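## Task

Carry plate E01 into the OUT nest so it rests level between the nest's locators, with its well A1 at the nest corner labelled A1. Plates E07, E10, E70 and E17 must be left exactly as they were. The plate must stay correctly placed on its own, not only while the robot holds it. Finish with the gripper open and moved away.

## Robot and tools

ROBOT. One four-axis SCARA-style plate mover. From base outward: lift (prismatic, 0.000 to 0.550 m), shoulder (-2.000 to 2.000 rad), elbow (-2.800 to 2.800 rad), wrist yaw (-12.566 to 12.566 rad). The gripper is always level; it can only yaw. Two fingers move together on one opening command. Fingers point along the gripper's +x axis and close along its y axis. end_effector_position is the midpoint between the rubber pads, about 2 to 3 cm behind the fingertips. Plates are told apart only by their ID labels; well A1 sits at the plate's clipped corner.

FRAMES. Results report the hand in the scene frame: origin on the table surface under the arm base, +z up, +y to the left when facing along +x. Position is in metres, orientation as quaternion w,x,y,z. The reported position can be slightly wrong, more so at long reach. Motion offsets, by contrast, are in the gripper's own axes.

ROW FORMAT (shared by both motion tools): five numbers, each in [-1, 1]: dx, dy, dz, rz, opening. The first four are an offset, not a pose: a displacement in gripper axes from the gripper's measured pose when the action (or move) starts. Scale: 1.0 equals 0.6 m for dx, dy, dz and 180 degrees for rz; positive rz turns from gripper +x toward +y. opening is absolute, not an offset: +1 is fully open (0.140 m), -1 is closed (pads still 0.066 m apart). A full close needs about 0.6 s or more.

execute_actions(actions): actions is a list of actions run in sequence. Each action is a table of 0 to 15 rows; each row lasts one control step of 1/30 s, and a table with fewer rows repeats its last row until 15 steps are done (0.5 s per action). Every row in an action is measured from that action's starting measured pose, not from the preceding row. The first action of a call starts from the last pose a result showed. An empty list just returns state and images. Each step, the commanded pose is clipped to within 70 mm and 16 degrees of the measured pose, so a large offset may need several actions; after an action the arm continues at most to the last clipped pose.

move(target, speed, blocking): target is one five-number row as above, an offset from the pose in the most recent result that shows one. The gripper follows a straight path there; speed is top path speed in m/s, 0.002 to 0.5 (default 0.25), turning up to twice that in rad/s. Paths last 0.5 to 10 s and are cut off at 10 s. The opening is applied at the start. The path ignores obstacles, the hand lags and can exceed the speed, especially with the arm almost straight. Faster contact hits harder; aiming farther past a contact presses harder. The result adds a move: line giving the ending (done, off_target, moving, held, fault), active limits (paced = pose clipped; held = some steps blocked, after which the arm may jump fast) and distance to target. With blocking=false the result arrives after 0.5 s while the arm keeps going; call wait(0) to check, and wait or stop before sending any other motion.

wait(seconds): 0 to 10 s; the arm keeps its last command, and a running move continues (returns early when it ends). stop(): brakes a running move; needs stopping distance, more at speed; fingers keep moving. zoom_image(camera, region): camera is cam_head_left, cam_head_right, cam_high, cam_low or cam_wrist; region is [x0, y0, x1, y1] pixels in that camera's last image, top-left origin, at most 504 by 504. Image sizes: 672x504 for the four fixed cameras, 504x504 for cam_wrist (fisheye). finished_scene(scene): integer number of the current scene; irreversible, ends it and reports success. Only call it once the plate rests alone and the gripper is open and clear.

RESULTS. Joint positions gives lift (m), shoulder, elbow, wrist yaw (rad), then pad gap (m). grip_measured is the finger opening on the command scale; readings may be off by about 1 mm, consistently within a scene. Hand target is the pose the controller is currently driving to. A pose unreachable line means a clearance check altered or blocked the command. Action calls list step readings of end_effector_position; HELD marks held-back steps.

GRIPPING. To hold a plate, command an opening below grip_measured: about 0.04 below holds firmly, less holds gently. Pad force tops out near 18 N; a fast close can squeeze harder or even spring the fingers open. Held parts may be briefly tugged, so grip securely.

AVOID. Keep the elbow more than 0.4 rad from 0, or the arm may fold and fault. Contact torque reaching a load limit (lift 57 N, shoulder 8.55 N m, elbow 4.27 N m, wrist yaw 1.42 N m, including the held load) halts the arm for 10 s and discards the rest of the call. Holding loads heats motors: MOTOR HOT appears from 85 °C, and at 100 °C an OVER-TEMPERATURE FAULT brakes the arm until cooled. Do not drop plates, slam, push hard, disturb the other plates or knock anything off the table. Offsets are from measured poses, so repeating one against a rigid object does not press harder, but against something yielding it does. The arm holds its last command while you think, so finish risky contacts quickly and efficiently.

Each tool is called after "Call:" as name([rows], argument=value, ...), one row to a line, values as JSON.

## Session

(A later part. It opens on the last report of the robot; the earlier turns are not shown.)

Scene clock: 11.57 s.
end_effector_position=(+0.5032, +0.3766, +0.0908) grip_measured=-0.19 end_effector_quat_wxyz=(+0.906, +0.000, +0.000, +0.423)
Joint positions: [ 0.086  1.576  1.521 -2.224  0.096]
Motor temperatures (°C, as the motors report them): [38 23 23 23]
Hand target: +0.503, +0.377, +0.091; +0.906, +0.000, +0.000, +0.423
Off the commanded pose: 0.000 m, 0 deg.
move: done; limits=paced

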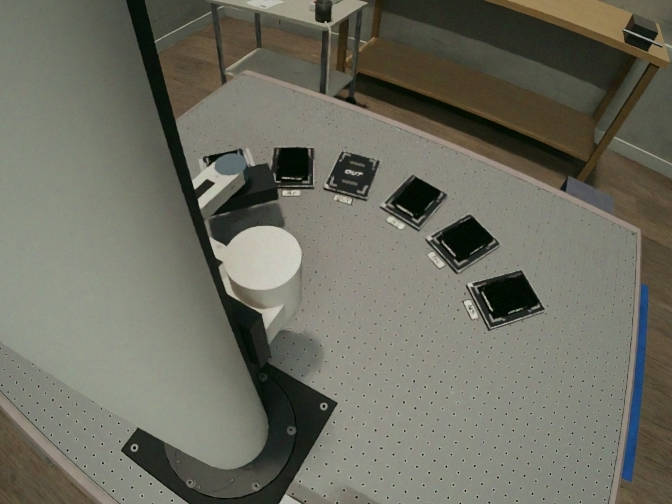

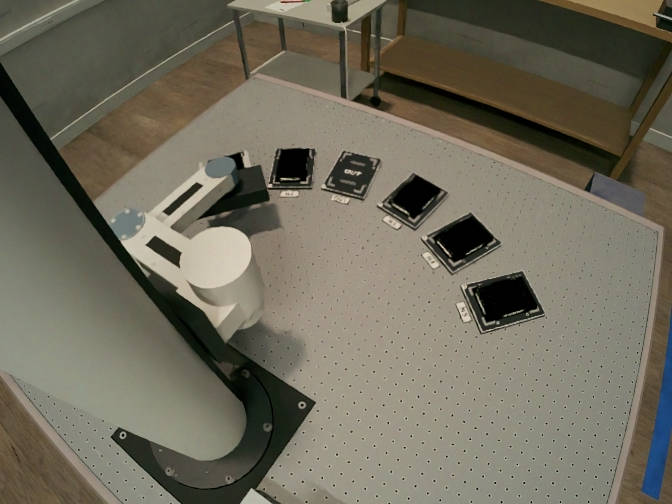

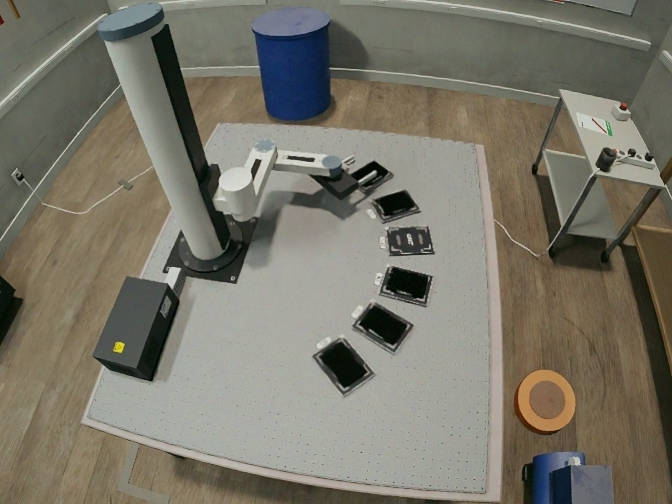

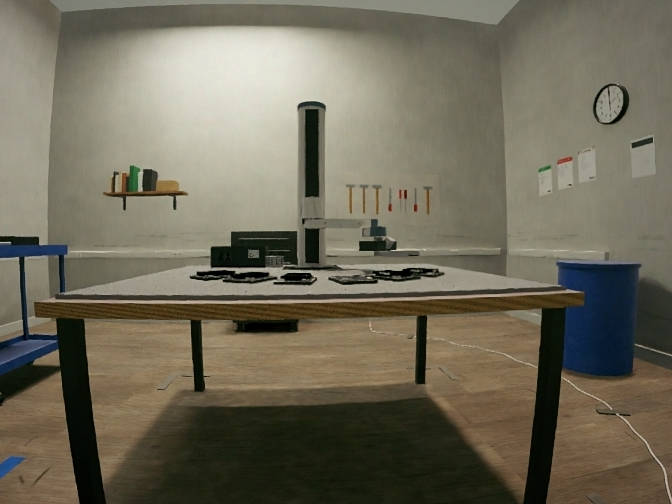

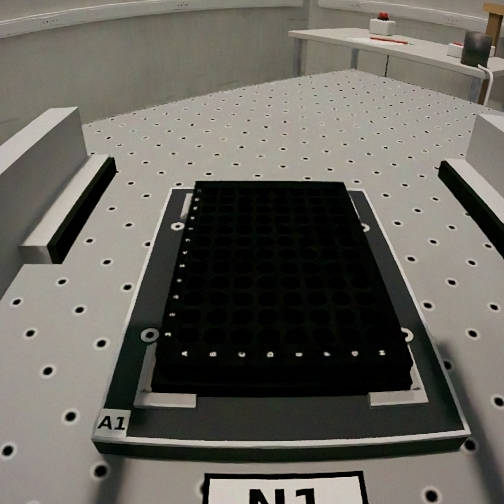

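Call:
zoom_image(camera="cam_wrist", region=[164, 212, 192, 240])

Call:
zoom_image(camera="cam_wrist", region=[350, 214, 378, 242])

Call:
zoom_image(camera="cam_wrist", region=[136, 321, 164, 349])

Call:
zoom_image(camera="cam_wrist", region=[391, 321, 419, 349])

Region (164, 212, 192, 240) of cam_wrist's 504x504 image, scaled by 18.000, with more detail than that image has.

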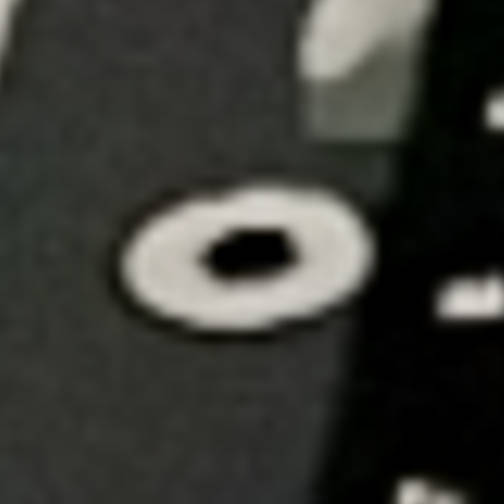

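Region (350, 214, 378, 242) of cam_wrist's 504x504 image, scaled by 18.000, with more detail than that image has.

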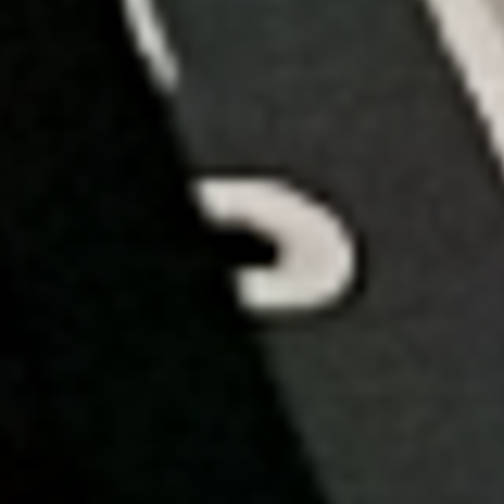

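Region (136, 321, 164, 349) of cam_wrist's 504x504 image, scaled by 18.000, with more detail than that image has.

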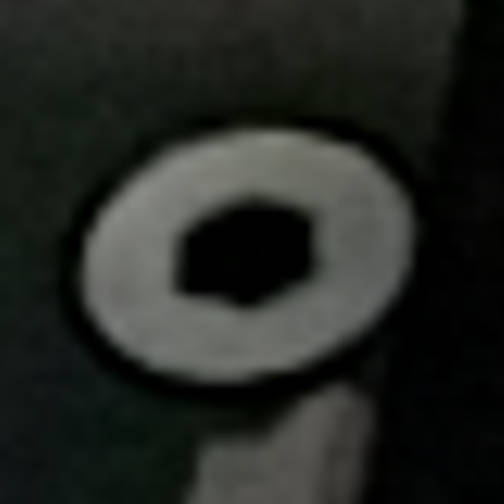

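Region (391, 321, 419, 349) of cam_wrist's 504x504 image, scaled by 18.000, with more detail than that image has.

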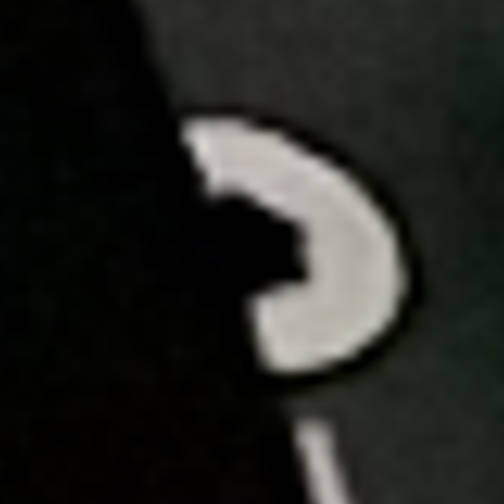

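Call:
zoom_image(camera="cam_wrist", region=[76, 140, 132, 196])

Call:
zoom_image(camera="cam_wrist", region=[420, 140, 476, 196])

Call:
zoom_image(camera="cam_wrist", region=[14, 224, 70, 280])

Call:
zoom_image(camera="cam_wrist", region=[448, 214, 504, 270])

Region (76, 140, 132, 196) of cam_wrist's 504x504 image, scaled by 9.000, with more detail than that image has.

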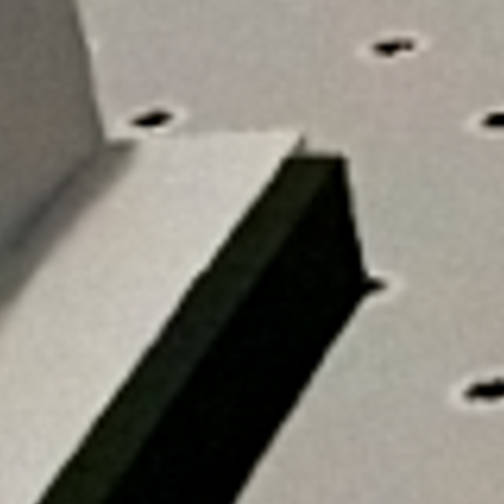

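Region (420, 140, 476, 196) of cam_wrist's 504x504 image, scaled by 9.000, with more detail than that image has.

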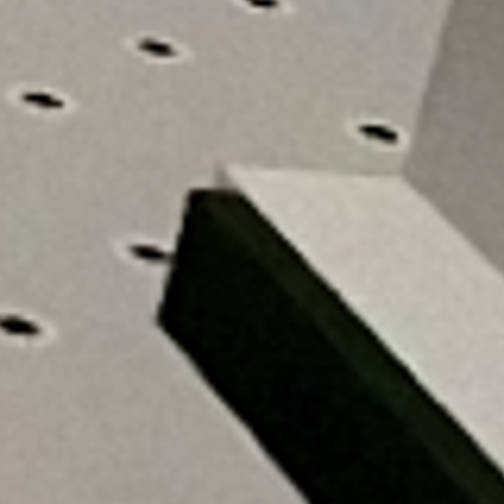

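Region (14, 224, 70, 280) of cam_wrist's 504x504 image, scaled by 9.000, with more detail than that image has.

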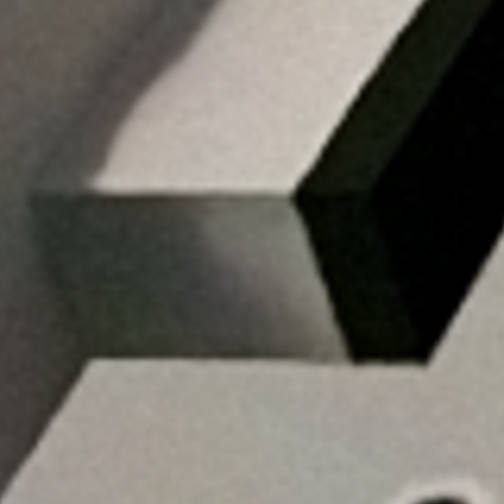

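Region (448, 214, 504, 270) of cam_wrist's 504x504 image, scaled by 9.000, with more detail than that image has.

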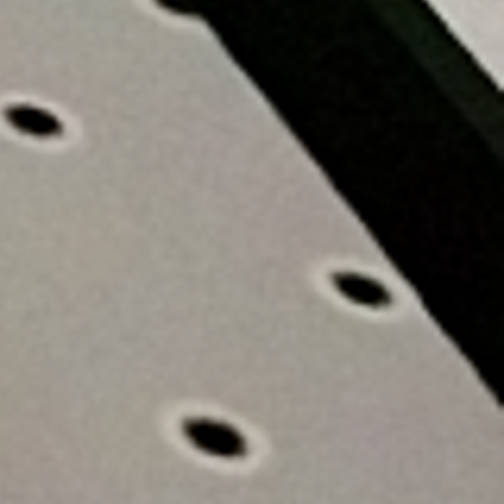

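Call:
zoom_image(camera="cam_wrist", region=[144, 326, 200, 396])

Call:
zoom_image(camera="cam_wrist", region=[364, 336, 434, 406])

Call:
zoom_image(camera="cam_wrist", region=[182, 172, 210, 200])

Call:
zoom_image(camera="cam_wrist", region=[330, 172, 358, 200])

Region (144, 326, 200, 396) of cam_wrist's 504x504 image, scaled by 7.200, with more detail than that image has; it fills the left 403 columns of this view, and the rest is white.

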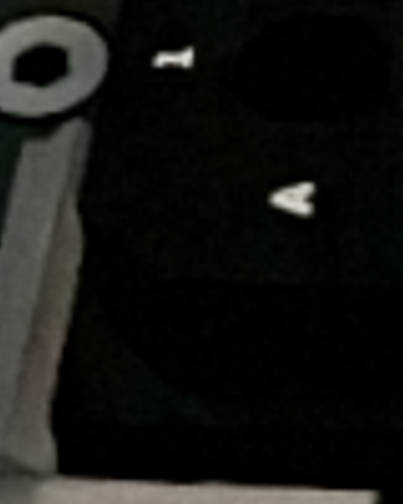

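Region (364, 336, 434, 406) of cam_wrist's 504x504 image, scaled by 7.200, with more detail than that image has.

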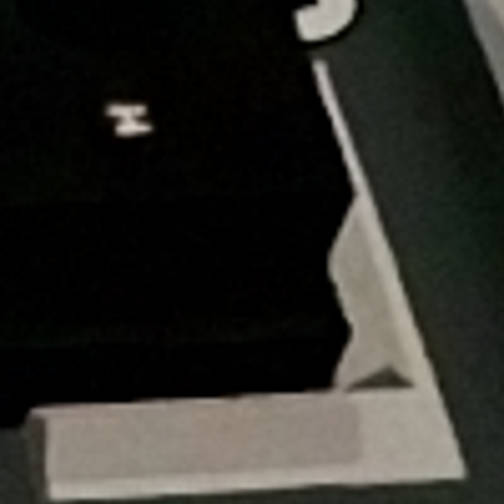

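Region (182, 172, 210, 200) of cam_wrist's 504x504 image, scaled by 18.000, with more detail than that image has.

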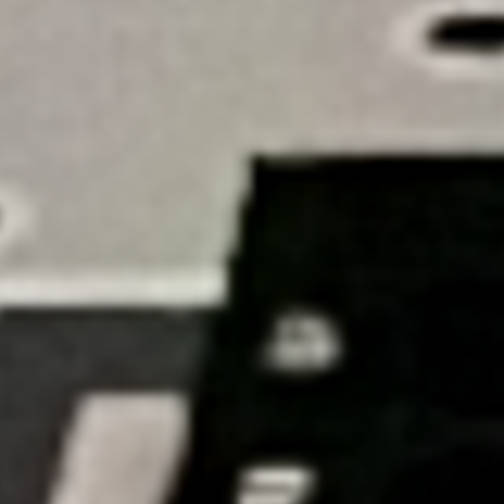

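Region (330, 172, 358, 200) of cam_wrist's 504x504 image, scaled by 18.000, with more detail than that image has.

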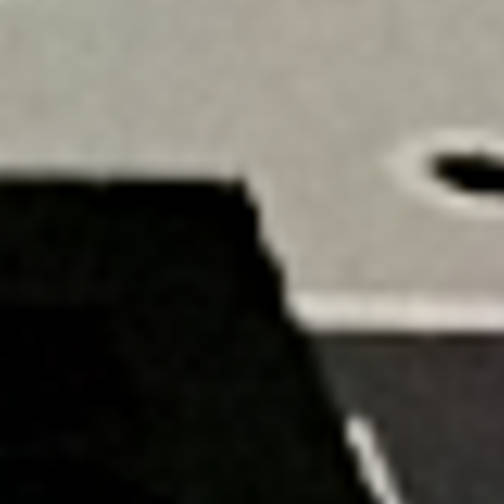

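Call:
move(target=[0.08733, -0.0040, -0.09317, -0.00067, -0.35], speed=0.25)

Scene clock: 22.67 s.
end_effector_position=(+0.5387, +0.4151, +0.0348) grip_measured=-0.35 end_effector_quat_wxyz=(+0.907, +0.000, +0.000, +0.422)
Joint positions: [ 0.03   1.444  1.824 -2.397  0.09 ]
Motor temperatures (°C, as the motors report them): [38 23 23 23]
Hand target: +0.539, +0.415, +0.035; +0.907, +0.000, +0.000, +0.422
Off the commanded pose: 0.000 m, 0 deg.
move: done

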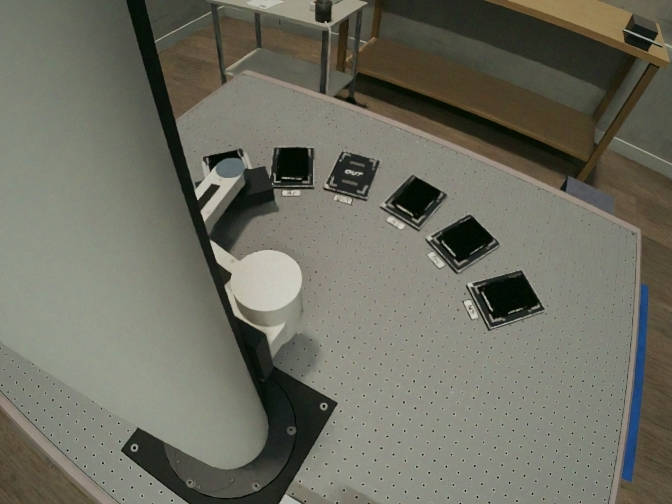

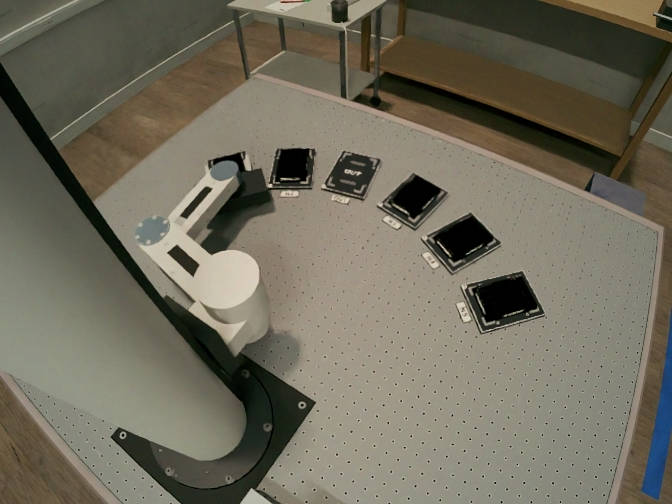

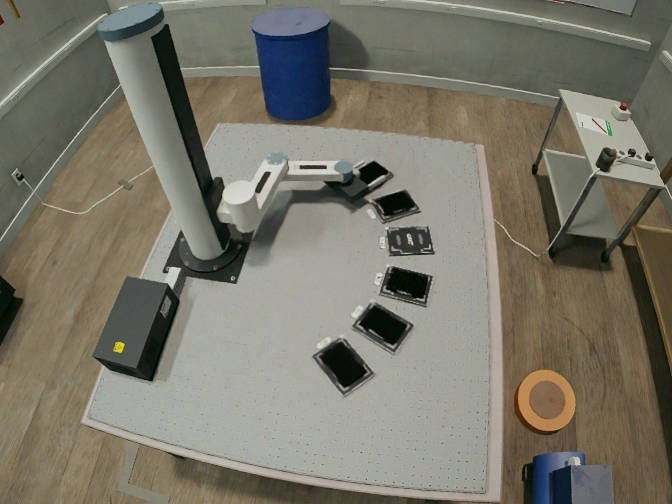

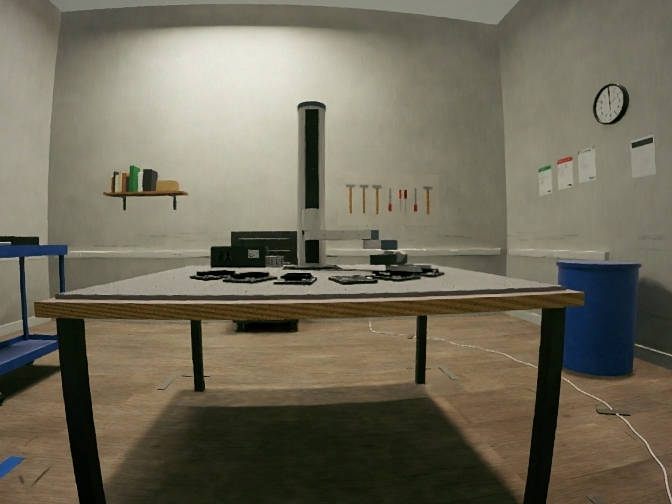

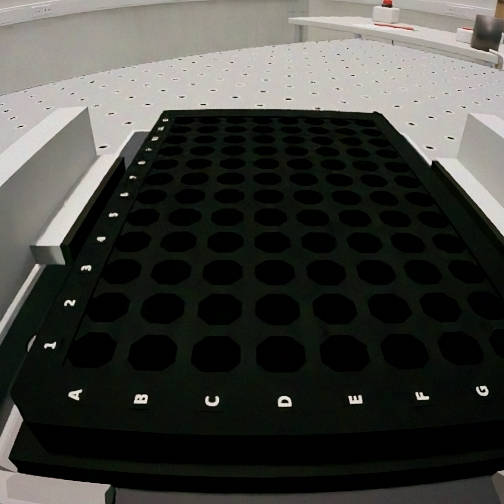

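Call:
zoom_image(camera="cam_wrist", region=[54, 374, 110, 416])

Call:
zoom_image(camera="cam_wrist", region=[400, 374, 456, 416])

Call:
zoom_image(camera="cam_wrist", region=[120, 96, 190, 166])

Call:
zoom_image(camera="cam_wrist", region=[360, 96, 444, 180])

Call:
zoom_image(camera="cam_wrist", region=[112, 374, 168, 416])

Call:
zoom_image(camera="cam_wrist", region=[448, 374, 504, 416])

Region (54, 374, 110, 416) of cam_wrist's 504x504 image, scaled by 9.000, with more detail than that image has; it fills the top 378 rows of this view, and the rest is white.

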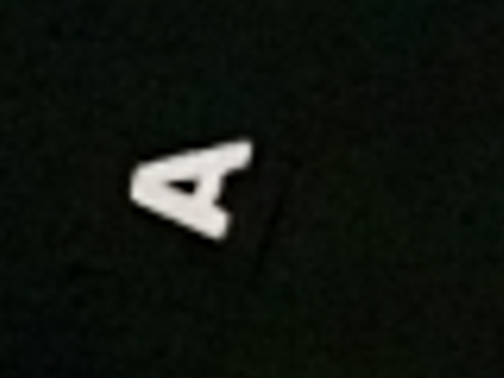

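Region (400, 374, 456, 416) of cam_wrist's 504x504 image, scaled by 9.000, with more detail than that image has; it fills the top 378 rows of this view, and the rest is white.

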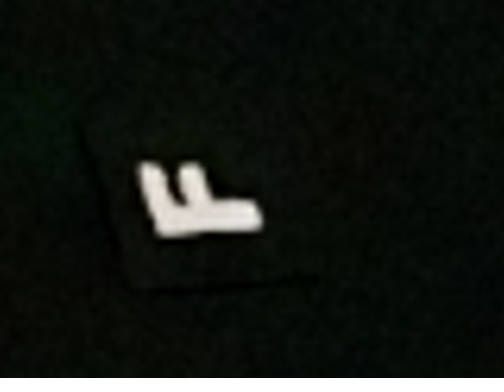

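Region (120, 96, 190, 166) of cam_wrist's 504x504 image, scaled by 7.200, with more detail than that image has.

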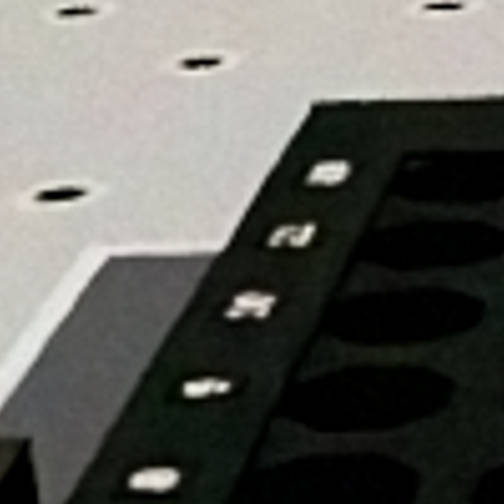

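Region (360, 96, 444, 180) of cam_wrist's 504x504 image, scaled by 6.000, with more detail than that image has.

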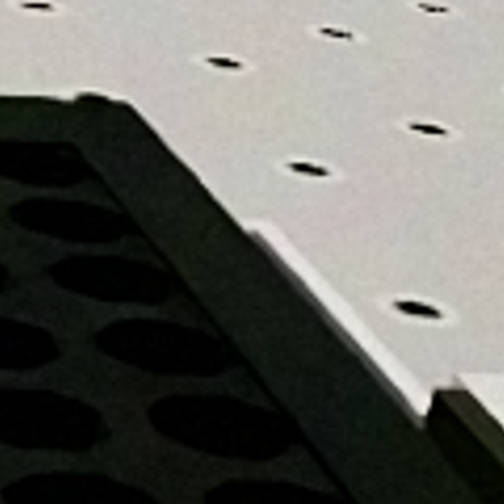

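Region (112, 374, 168, 416) of cam_wrist's 504x504 image, scaled by 9.000, with more detail than that image has; it fills the top 378 rows of this view, and the rest is white.

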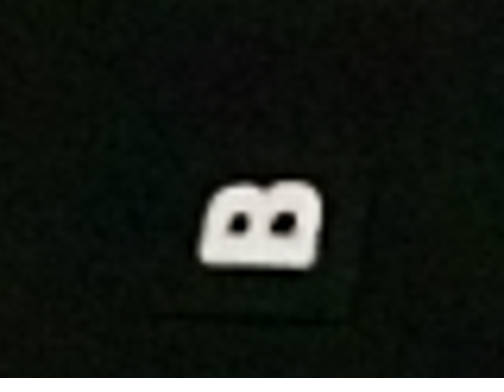

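Region (448, 374, 504, 416) of cam_wrist's 504x504 image, scaled by 9.000, with more detail than that image has; it fills the top 378 rows of this view, and the rest is white.

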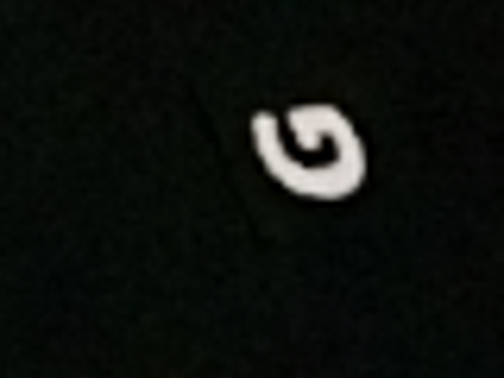

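Call:
execute_actions([
  [[0,0,0,0,-0.42],[0,0,0,0,-0.48],[0,0,0,0,-0.52],[0,0,0,0,-0.545],[0,0,0,0,-0.56],[0,0,0,0,-0.57],[0,0,0,0,-0.58],[0,0,0,0,-0.59],[0,0,0,0,-0.60],[0,0,0,0,-0.61],[0,0,0,0,-0.62],[0,0,0,0,-0.625]],
])

Scene clock: 23.83 s.
end_effector_position=(+0.5387, +0.4151, +0.0348) grip_measured=-0.59 end_effector_quat_wxyz=(+0.907, +0.000, +0.000, +0.422)
Joint positions: [ 0.03   1.444  1.824 -2.397  0.081]
Motor temperatures (°C, as the motors report them): [38 23 23 23]
Hand target: +0.539, +0.415, +0.035; +0.907, +0.000, +0.000, +0.422
Off the commanded pose: 0.000 m, 0 deg.
Step readings (end_effector_position):
0: (+0.5387, +0.4151, +0.0348)
1: (+0.5387, +0.4151, +0.0348)
2: (+0.5387, +0.4151, +0.0348)
4: (+0.5387, +0.4151, +0.0348)
8: (+0.5387, +0.4151, +0.0348)
15: end_effector_position above

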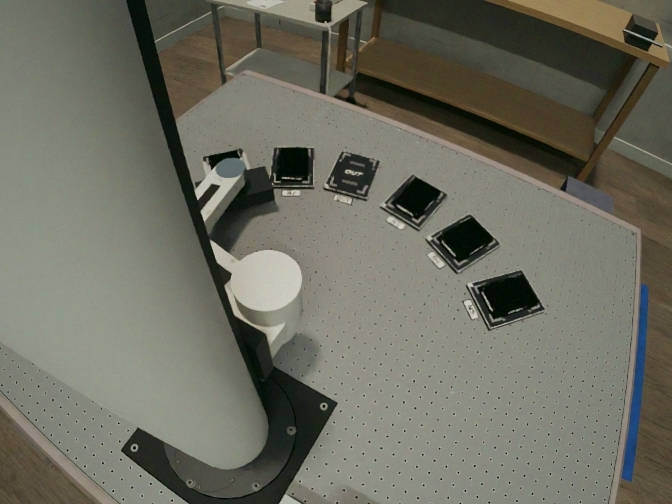

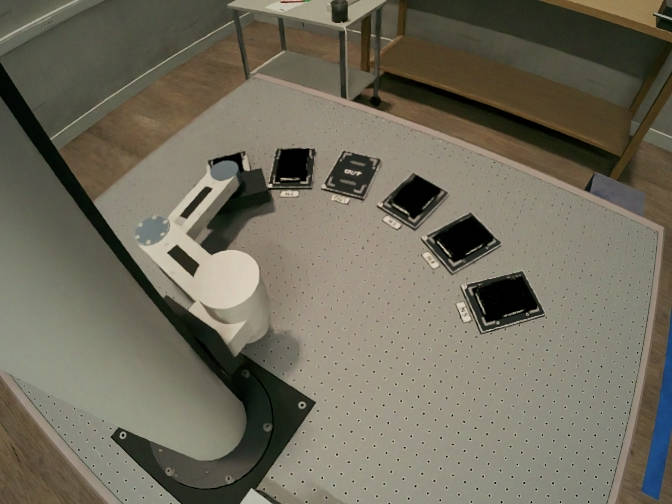

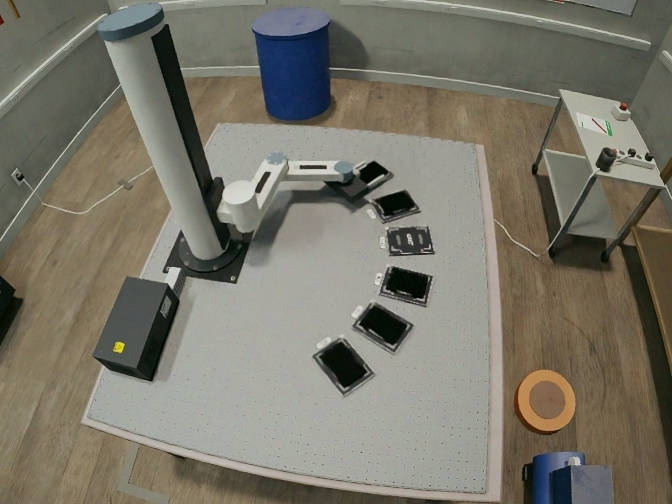

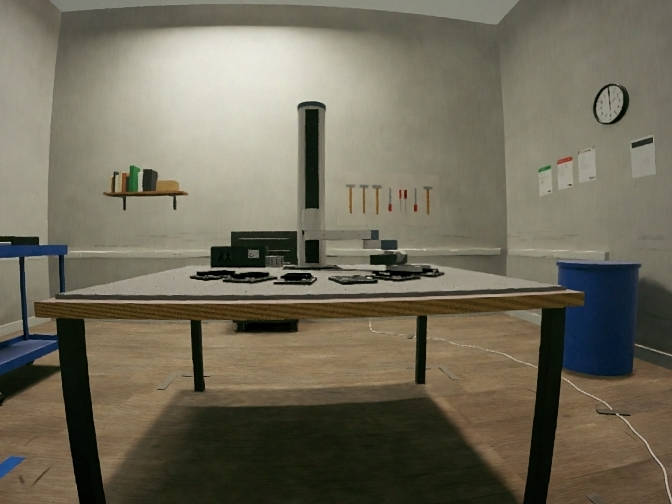

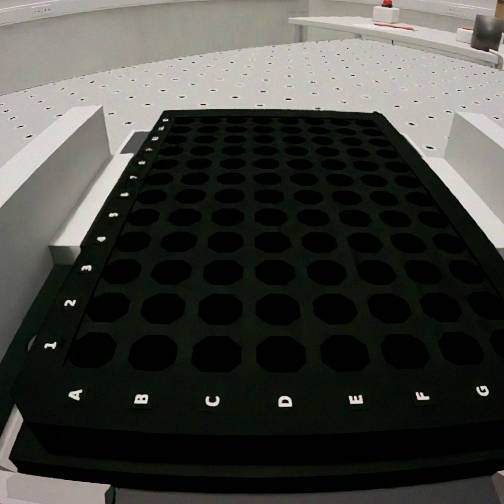

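Call:
zoom_image(camera="cam_wrist", region=[0, 400, 140, 504])

Call:
zoom_image(camera="cam_wrist", region=[100, 96, 184, 166])

Call:
zoom_image(camera="cam_wrist", region=[400, 420, 504, 504])

Call:
zoom_image(camera="cam_wrist", region=[112, 374, 168, 416])

Region (0, 400, 140, 504) of cam_wrist's 504x504 image, scaled by 3.600, with more detail than that image has; it fills the top 374 rows of this view, and the rest is white.

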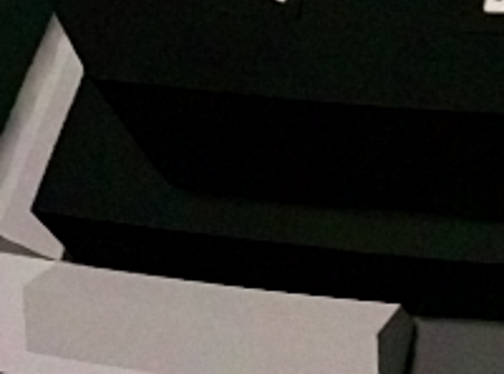

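Region (100, 96, 184, 166) of cam_wrist's 504x504 image, scaled by 6.000, with more detail than that image has.

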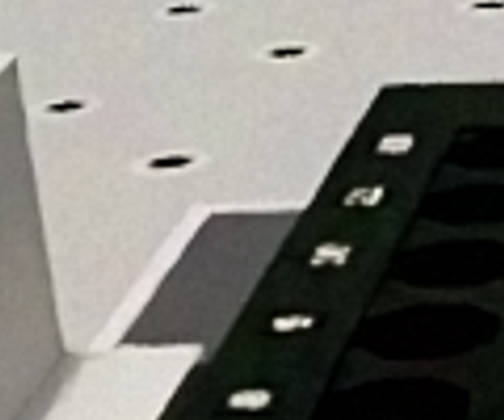

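Region (400, 420, 504, 504) of cam_wrist's 504x504 image, scaled by 4.846, with more detail than that image has; it fills the top 407 rows of this view, and the rest is white.

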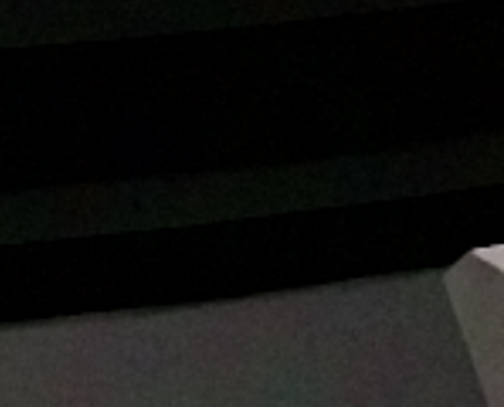

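Region (112, 374, 168, 416) of cam_wrist's 504x504 image, scaled by 9.000, with more detail than that image has; it fills the top 378 rows of this view, and the rest is white.

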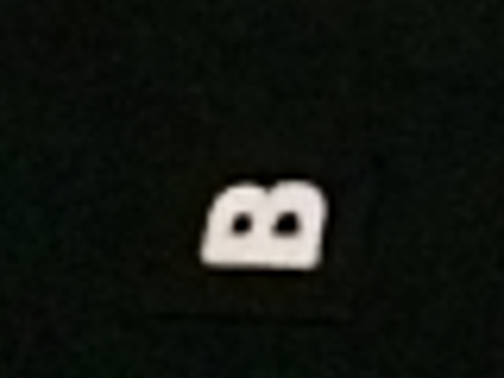

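Call:
execute_actions([
  [[0,0,0,0,-0.635],[0,0,0.001,0,-0.635],[0,0,0.004,0,-0.635],[0,0,0.009,0,-0.635],[0,0,0.016,0,-0.635],[0,0,0.024,0,-0.635],[0,0,0.032,0,-0.635],[0,0,0.038,0,-0.635],[0,0,0.042,0,-0.635],[0,0,0.045,0,-0.635]],
])

Scene clock: 25.57 s.
end_effector_position=(+0.5387, +0.4151, +0.0619) grip_measured=-0.59 end_effector_quat_wxyz=(+0.907, +0.000, +0.000, +0.422)
Joint positions: [ 0.057  1.444  1.824 -2.397  0.081]
Motor temperatures (°C, as the motors report them): [38 23 23 23]
Hand target: +0.539, +0.415, +0.062; +0.907, +0.000, +0.000, +0.422
Off the commanded pose: 0.000 m, 0 deg.
Step readings (end_effector_position):
0: (+0.5387, +0.4151, +0.0348)
1: (+0.5387, +0.4151, +0.0348)
2: (+0.5387, +0.4151, +0.0348)
4: (+0.5387, +0.4151, +0.0366)
8: (+0.5387, +0.4151, +0.0494)
15: end_effector_position above

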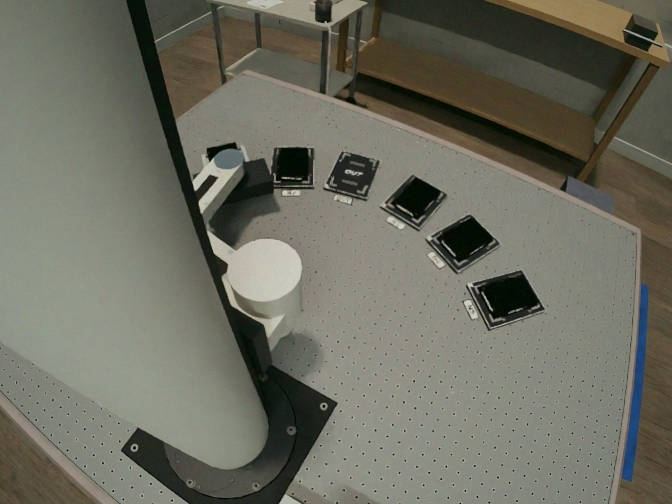

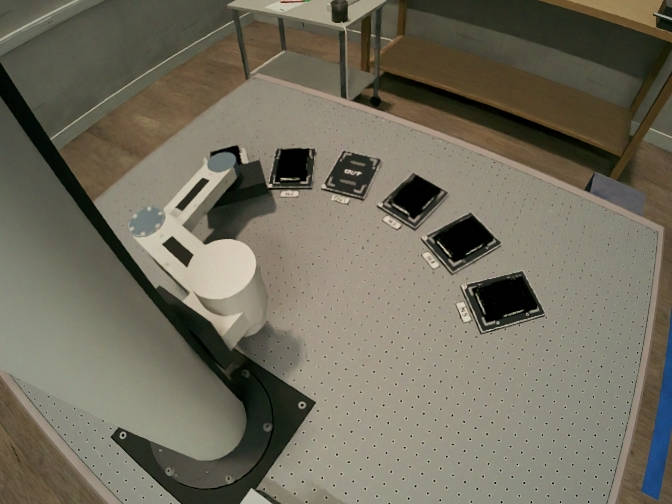

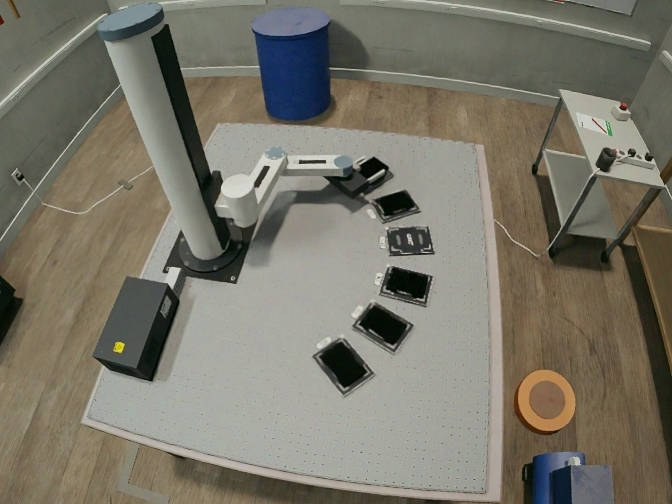

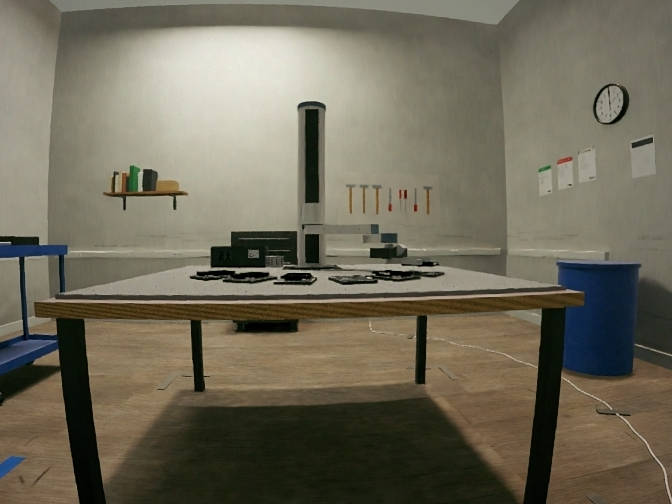

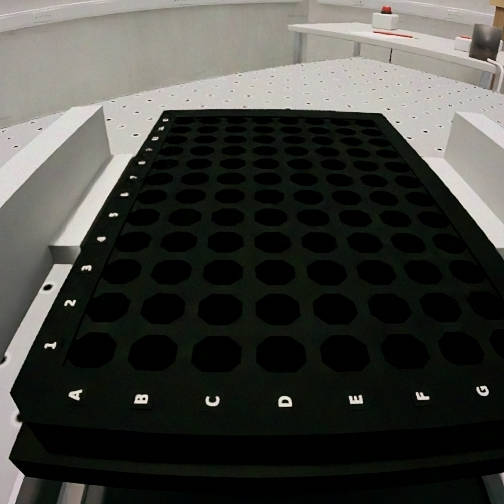

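The plate lifted cleanly with the gripper. Now moving it over the OUT nest.

Call:
move(target=[-0.20125, -0.5482, 0, -0.21441, -0.635], speed=0.5)

Scene clock: 26.93 s.
end_effector_position=(+0.7124, +0.1108, +0.0619) grip_measured=-0.59 end_effector_quat_wxyz=(+0.995, +0.000, +0.000, +0.098)
Joint positions: [ 0.057  0.813  1.804 -2.42   0.081]
Motor temperatures (°C, as the motors report them): [38 23 23 23]
Hand target: +0.712, +0.111, +0.062; +0.995, +0.000, +0.000, +0.098
Off the commanded pose: 0.000 m, 0 deg.
move: done

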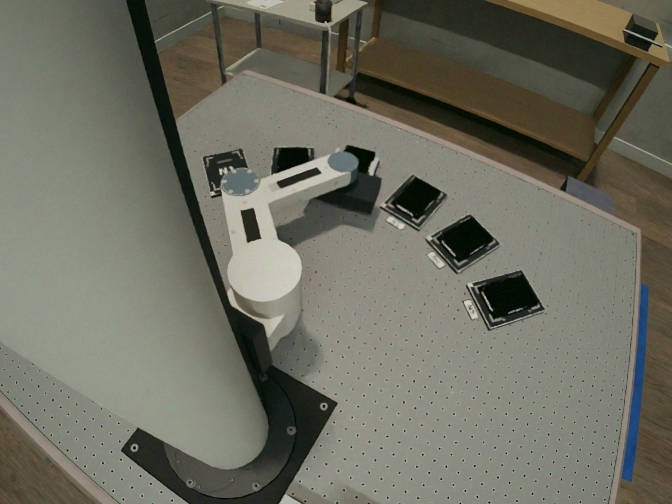

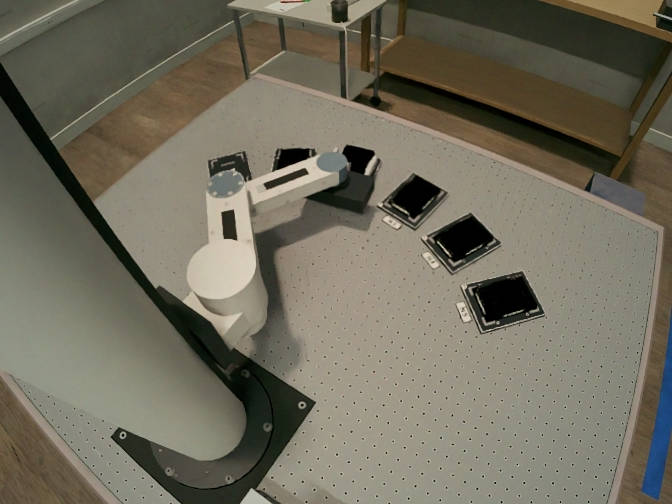

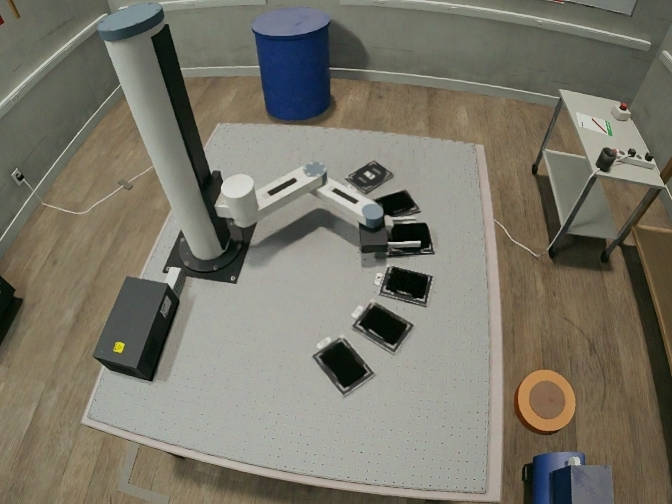

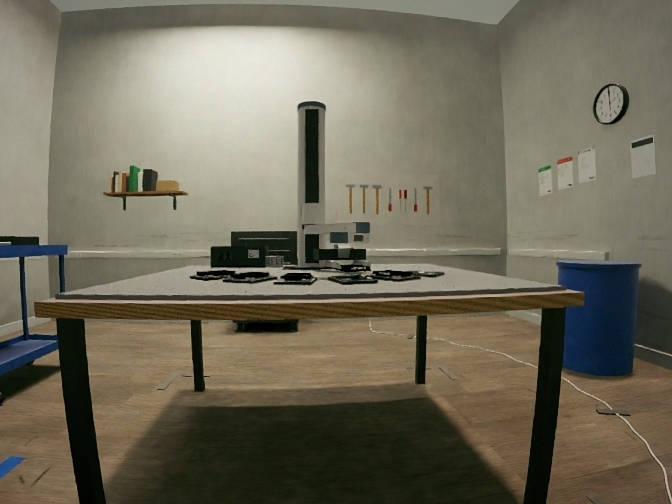

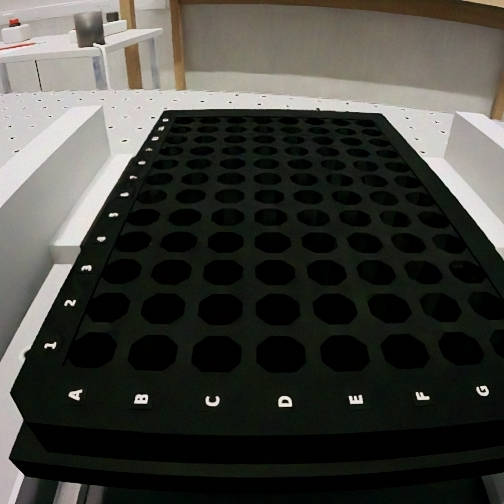

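Call:
zoom_image(camera="cam_wrist", region=[0, 440, 112, 504])

Call:
zoom_image(camera="cam_wrist", region=[420, 440, 504, 504])

Call:
zoom_image(camera="cam_wrist", region=[112, 374, 168, 416])

Call:
zoom_image(camera="cam_wrist", region=[100, 96, 184, 166])

Region (0, 440, 112, 504) of cam_wrist's 504x504 image, scaled by 4.500, with more detail than that image has; it fills the top 288 rows of this view, and the rest is white.

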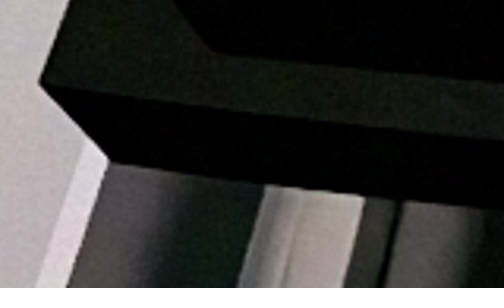

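Region (420, 440, 504, 504) of cam_wrist's 504x504 image, scaled by 6.000, with more detail than that image has; it fills the top 384 rows of this view, and the rest is white.

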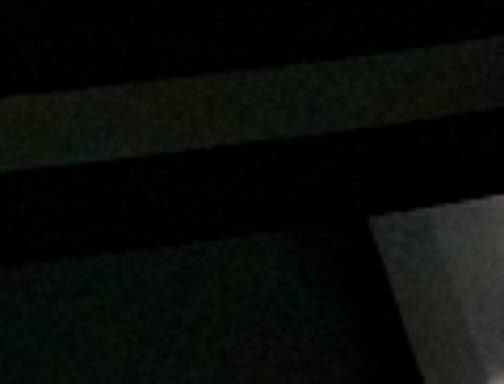

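Region (112, 374, 168, 416) of cam_wrist's 504x504 image, scaled by 9.000, with more detail than that image has; it fills the top 378 rows of this view, and the rest is white.

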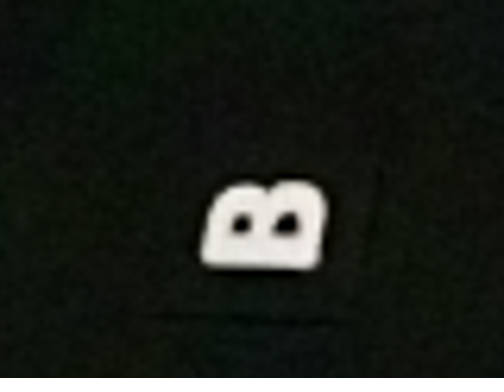

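Region (100, 96, 184, 166) of cam_wrist's 504x504 image, scaled by 6.000, with more detail than that image has.

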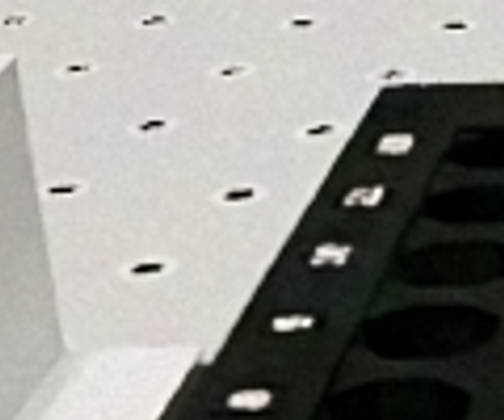

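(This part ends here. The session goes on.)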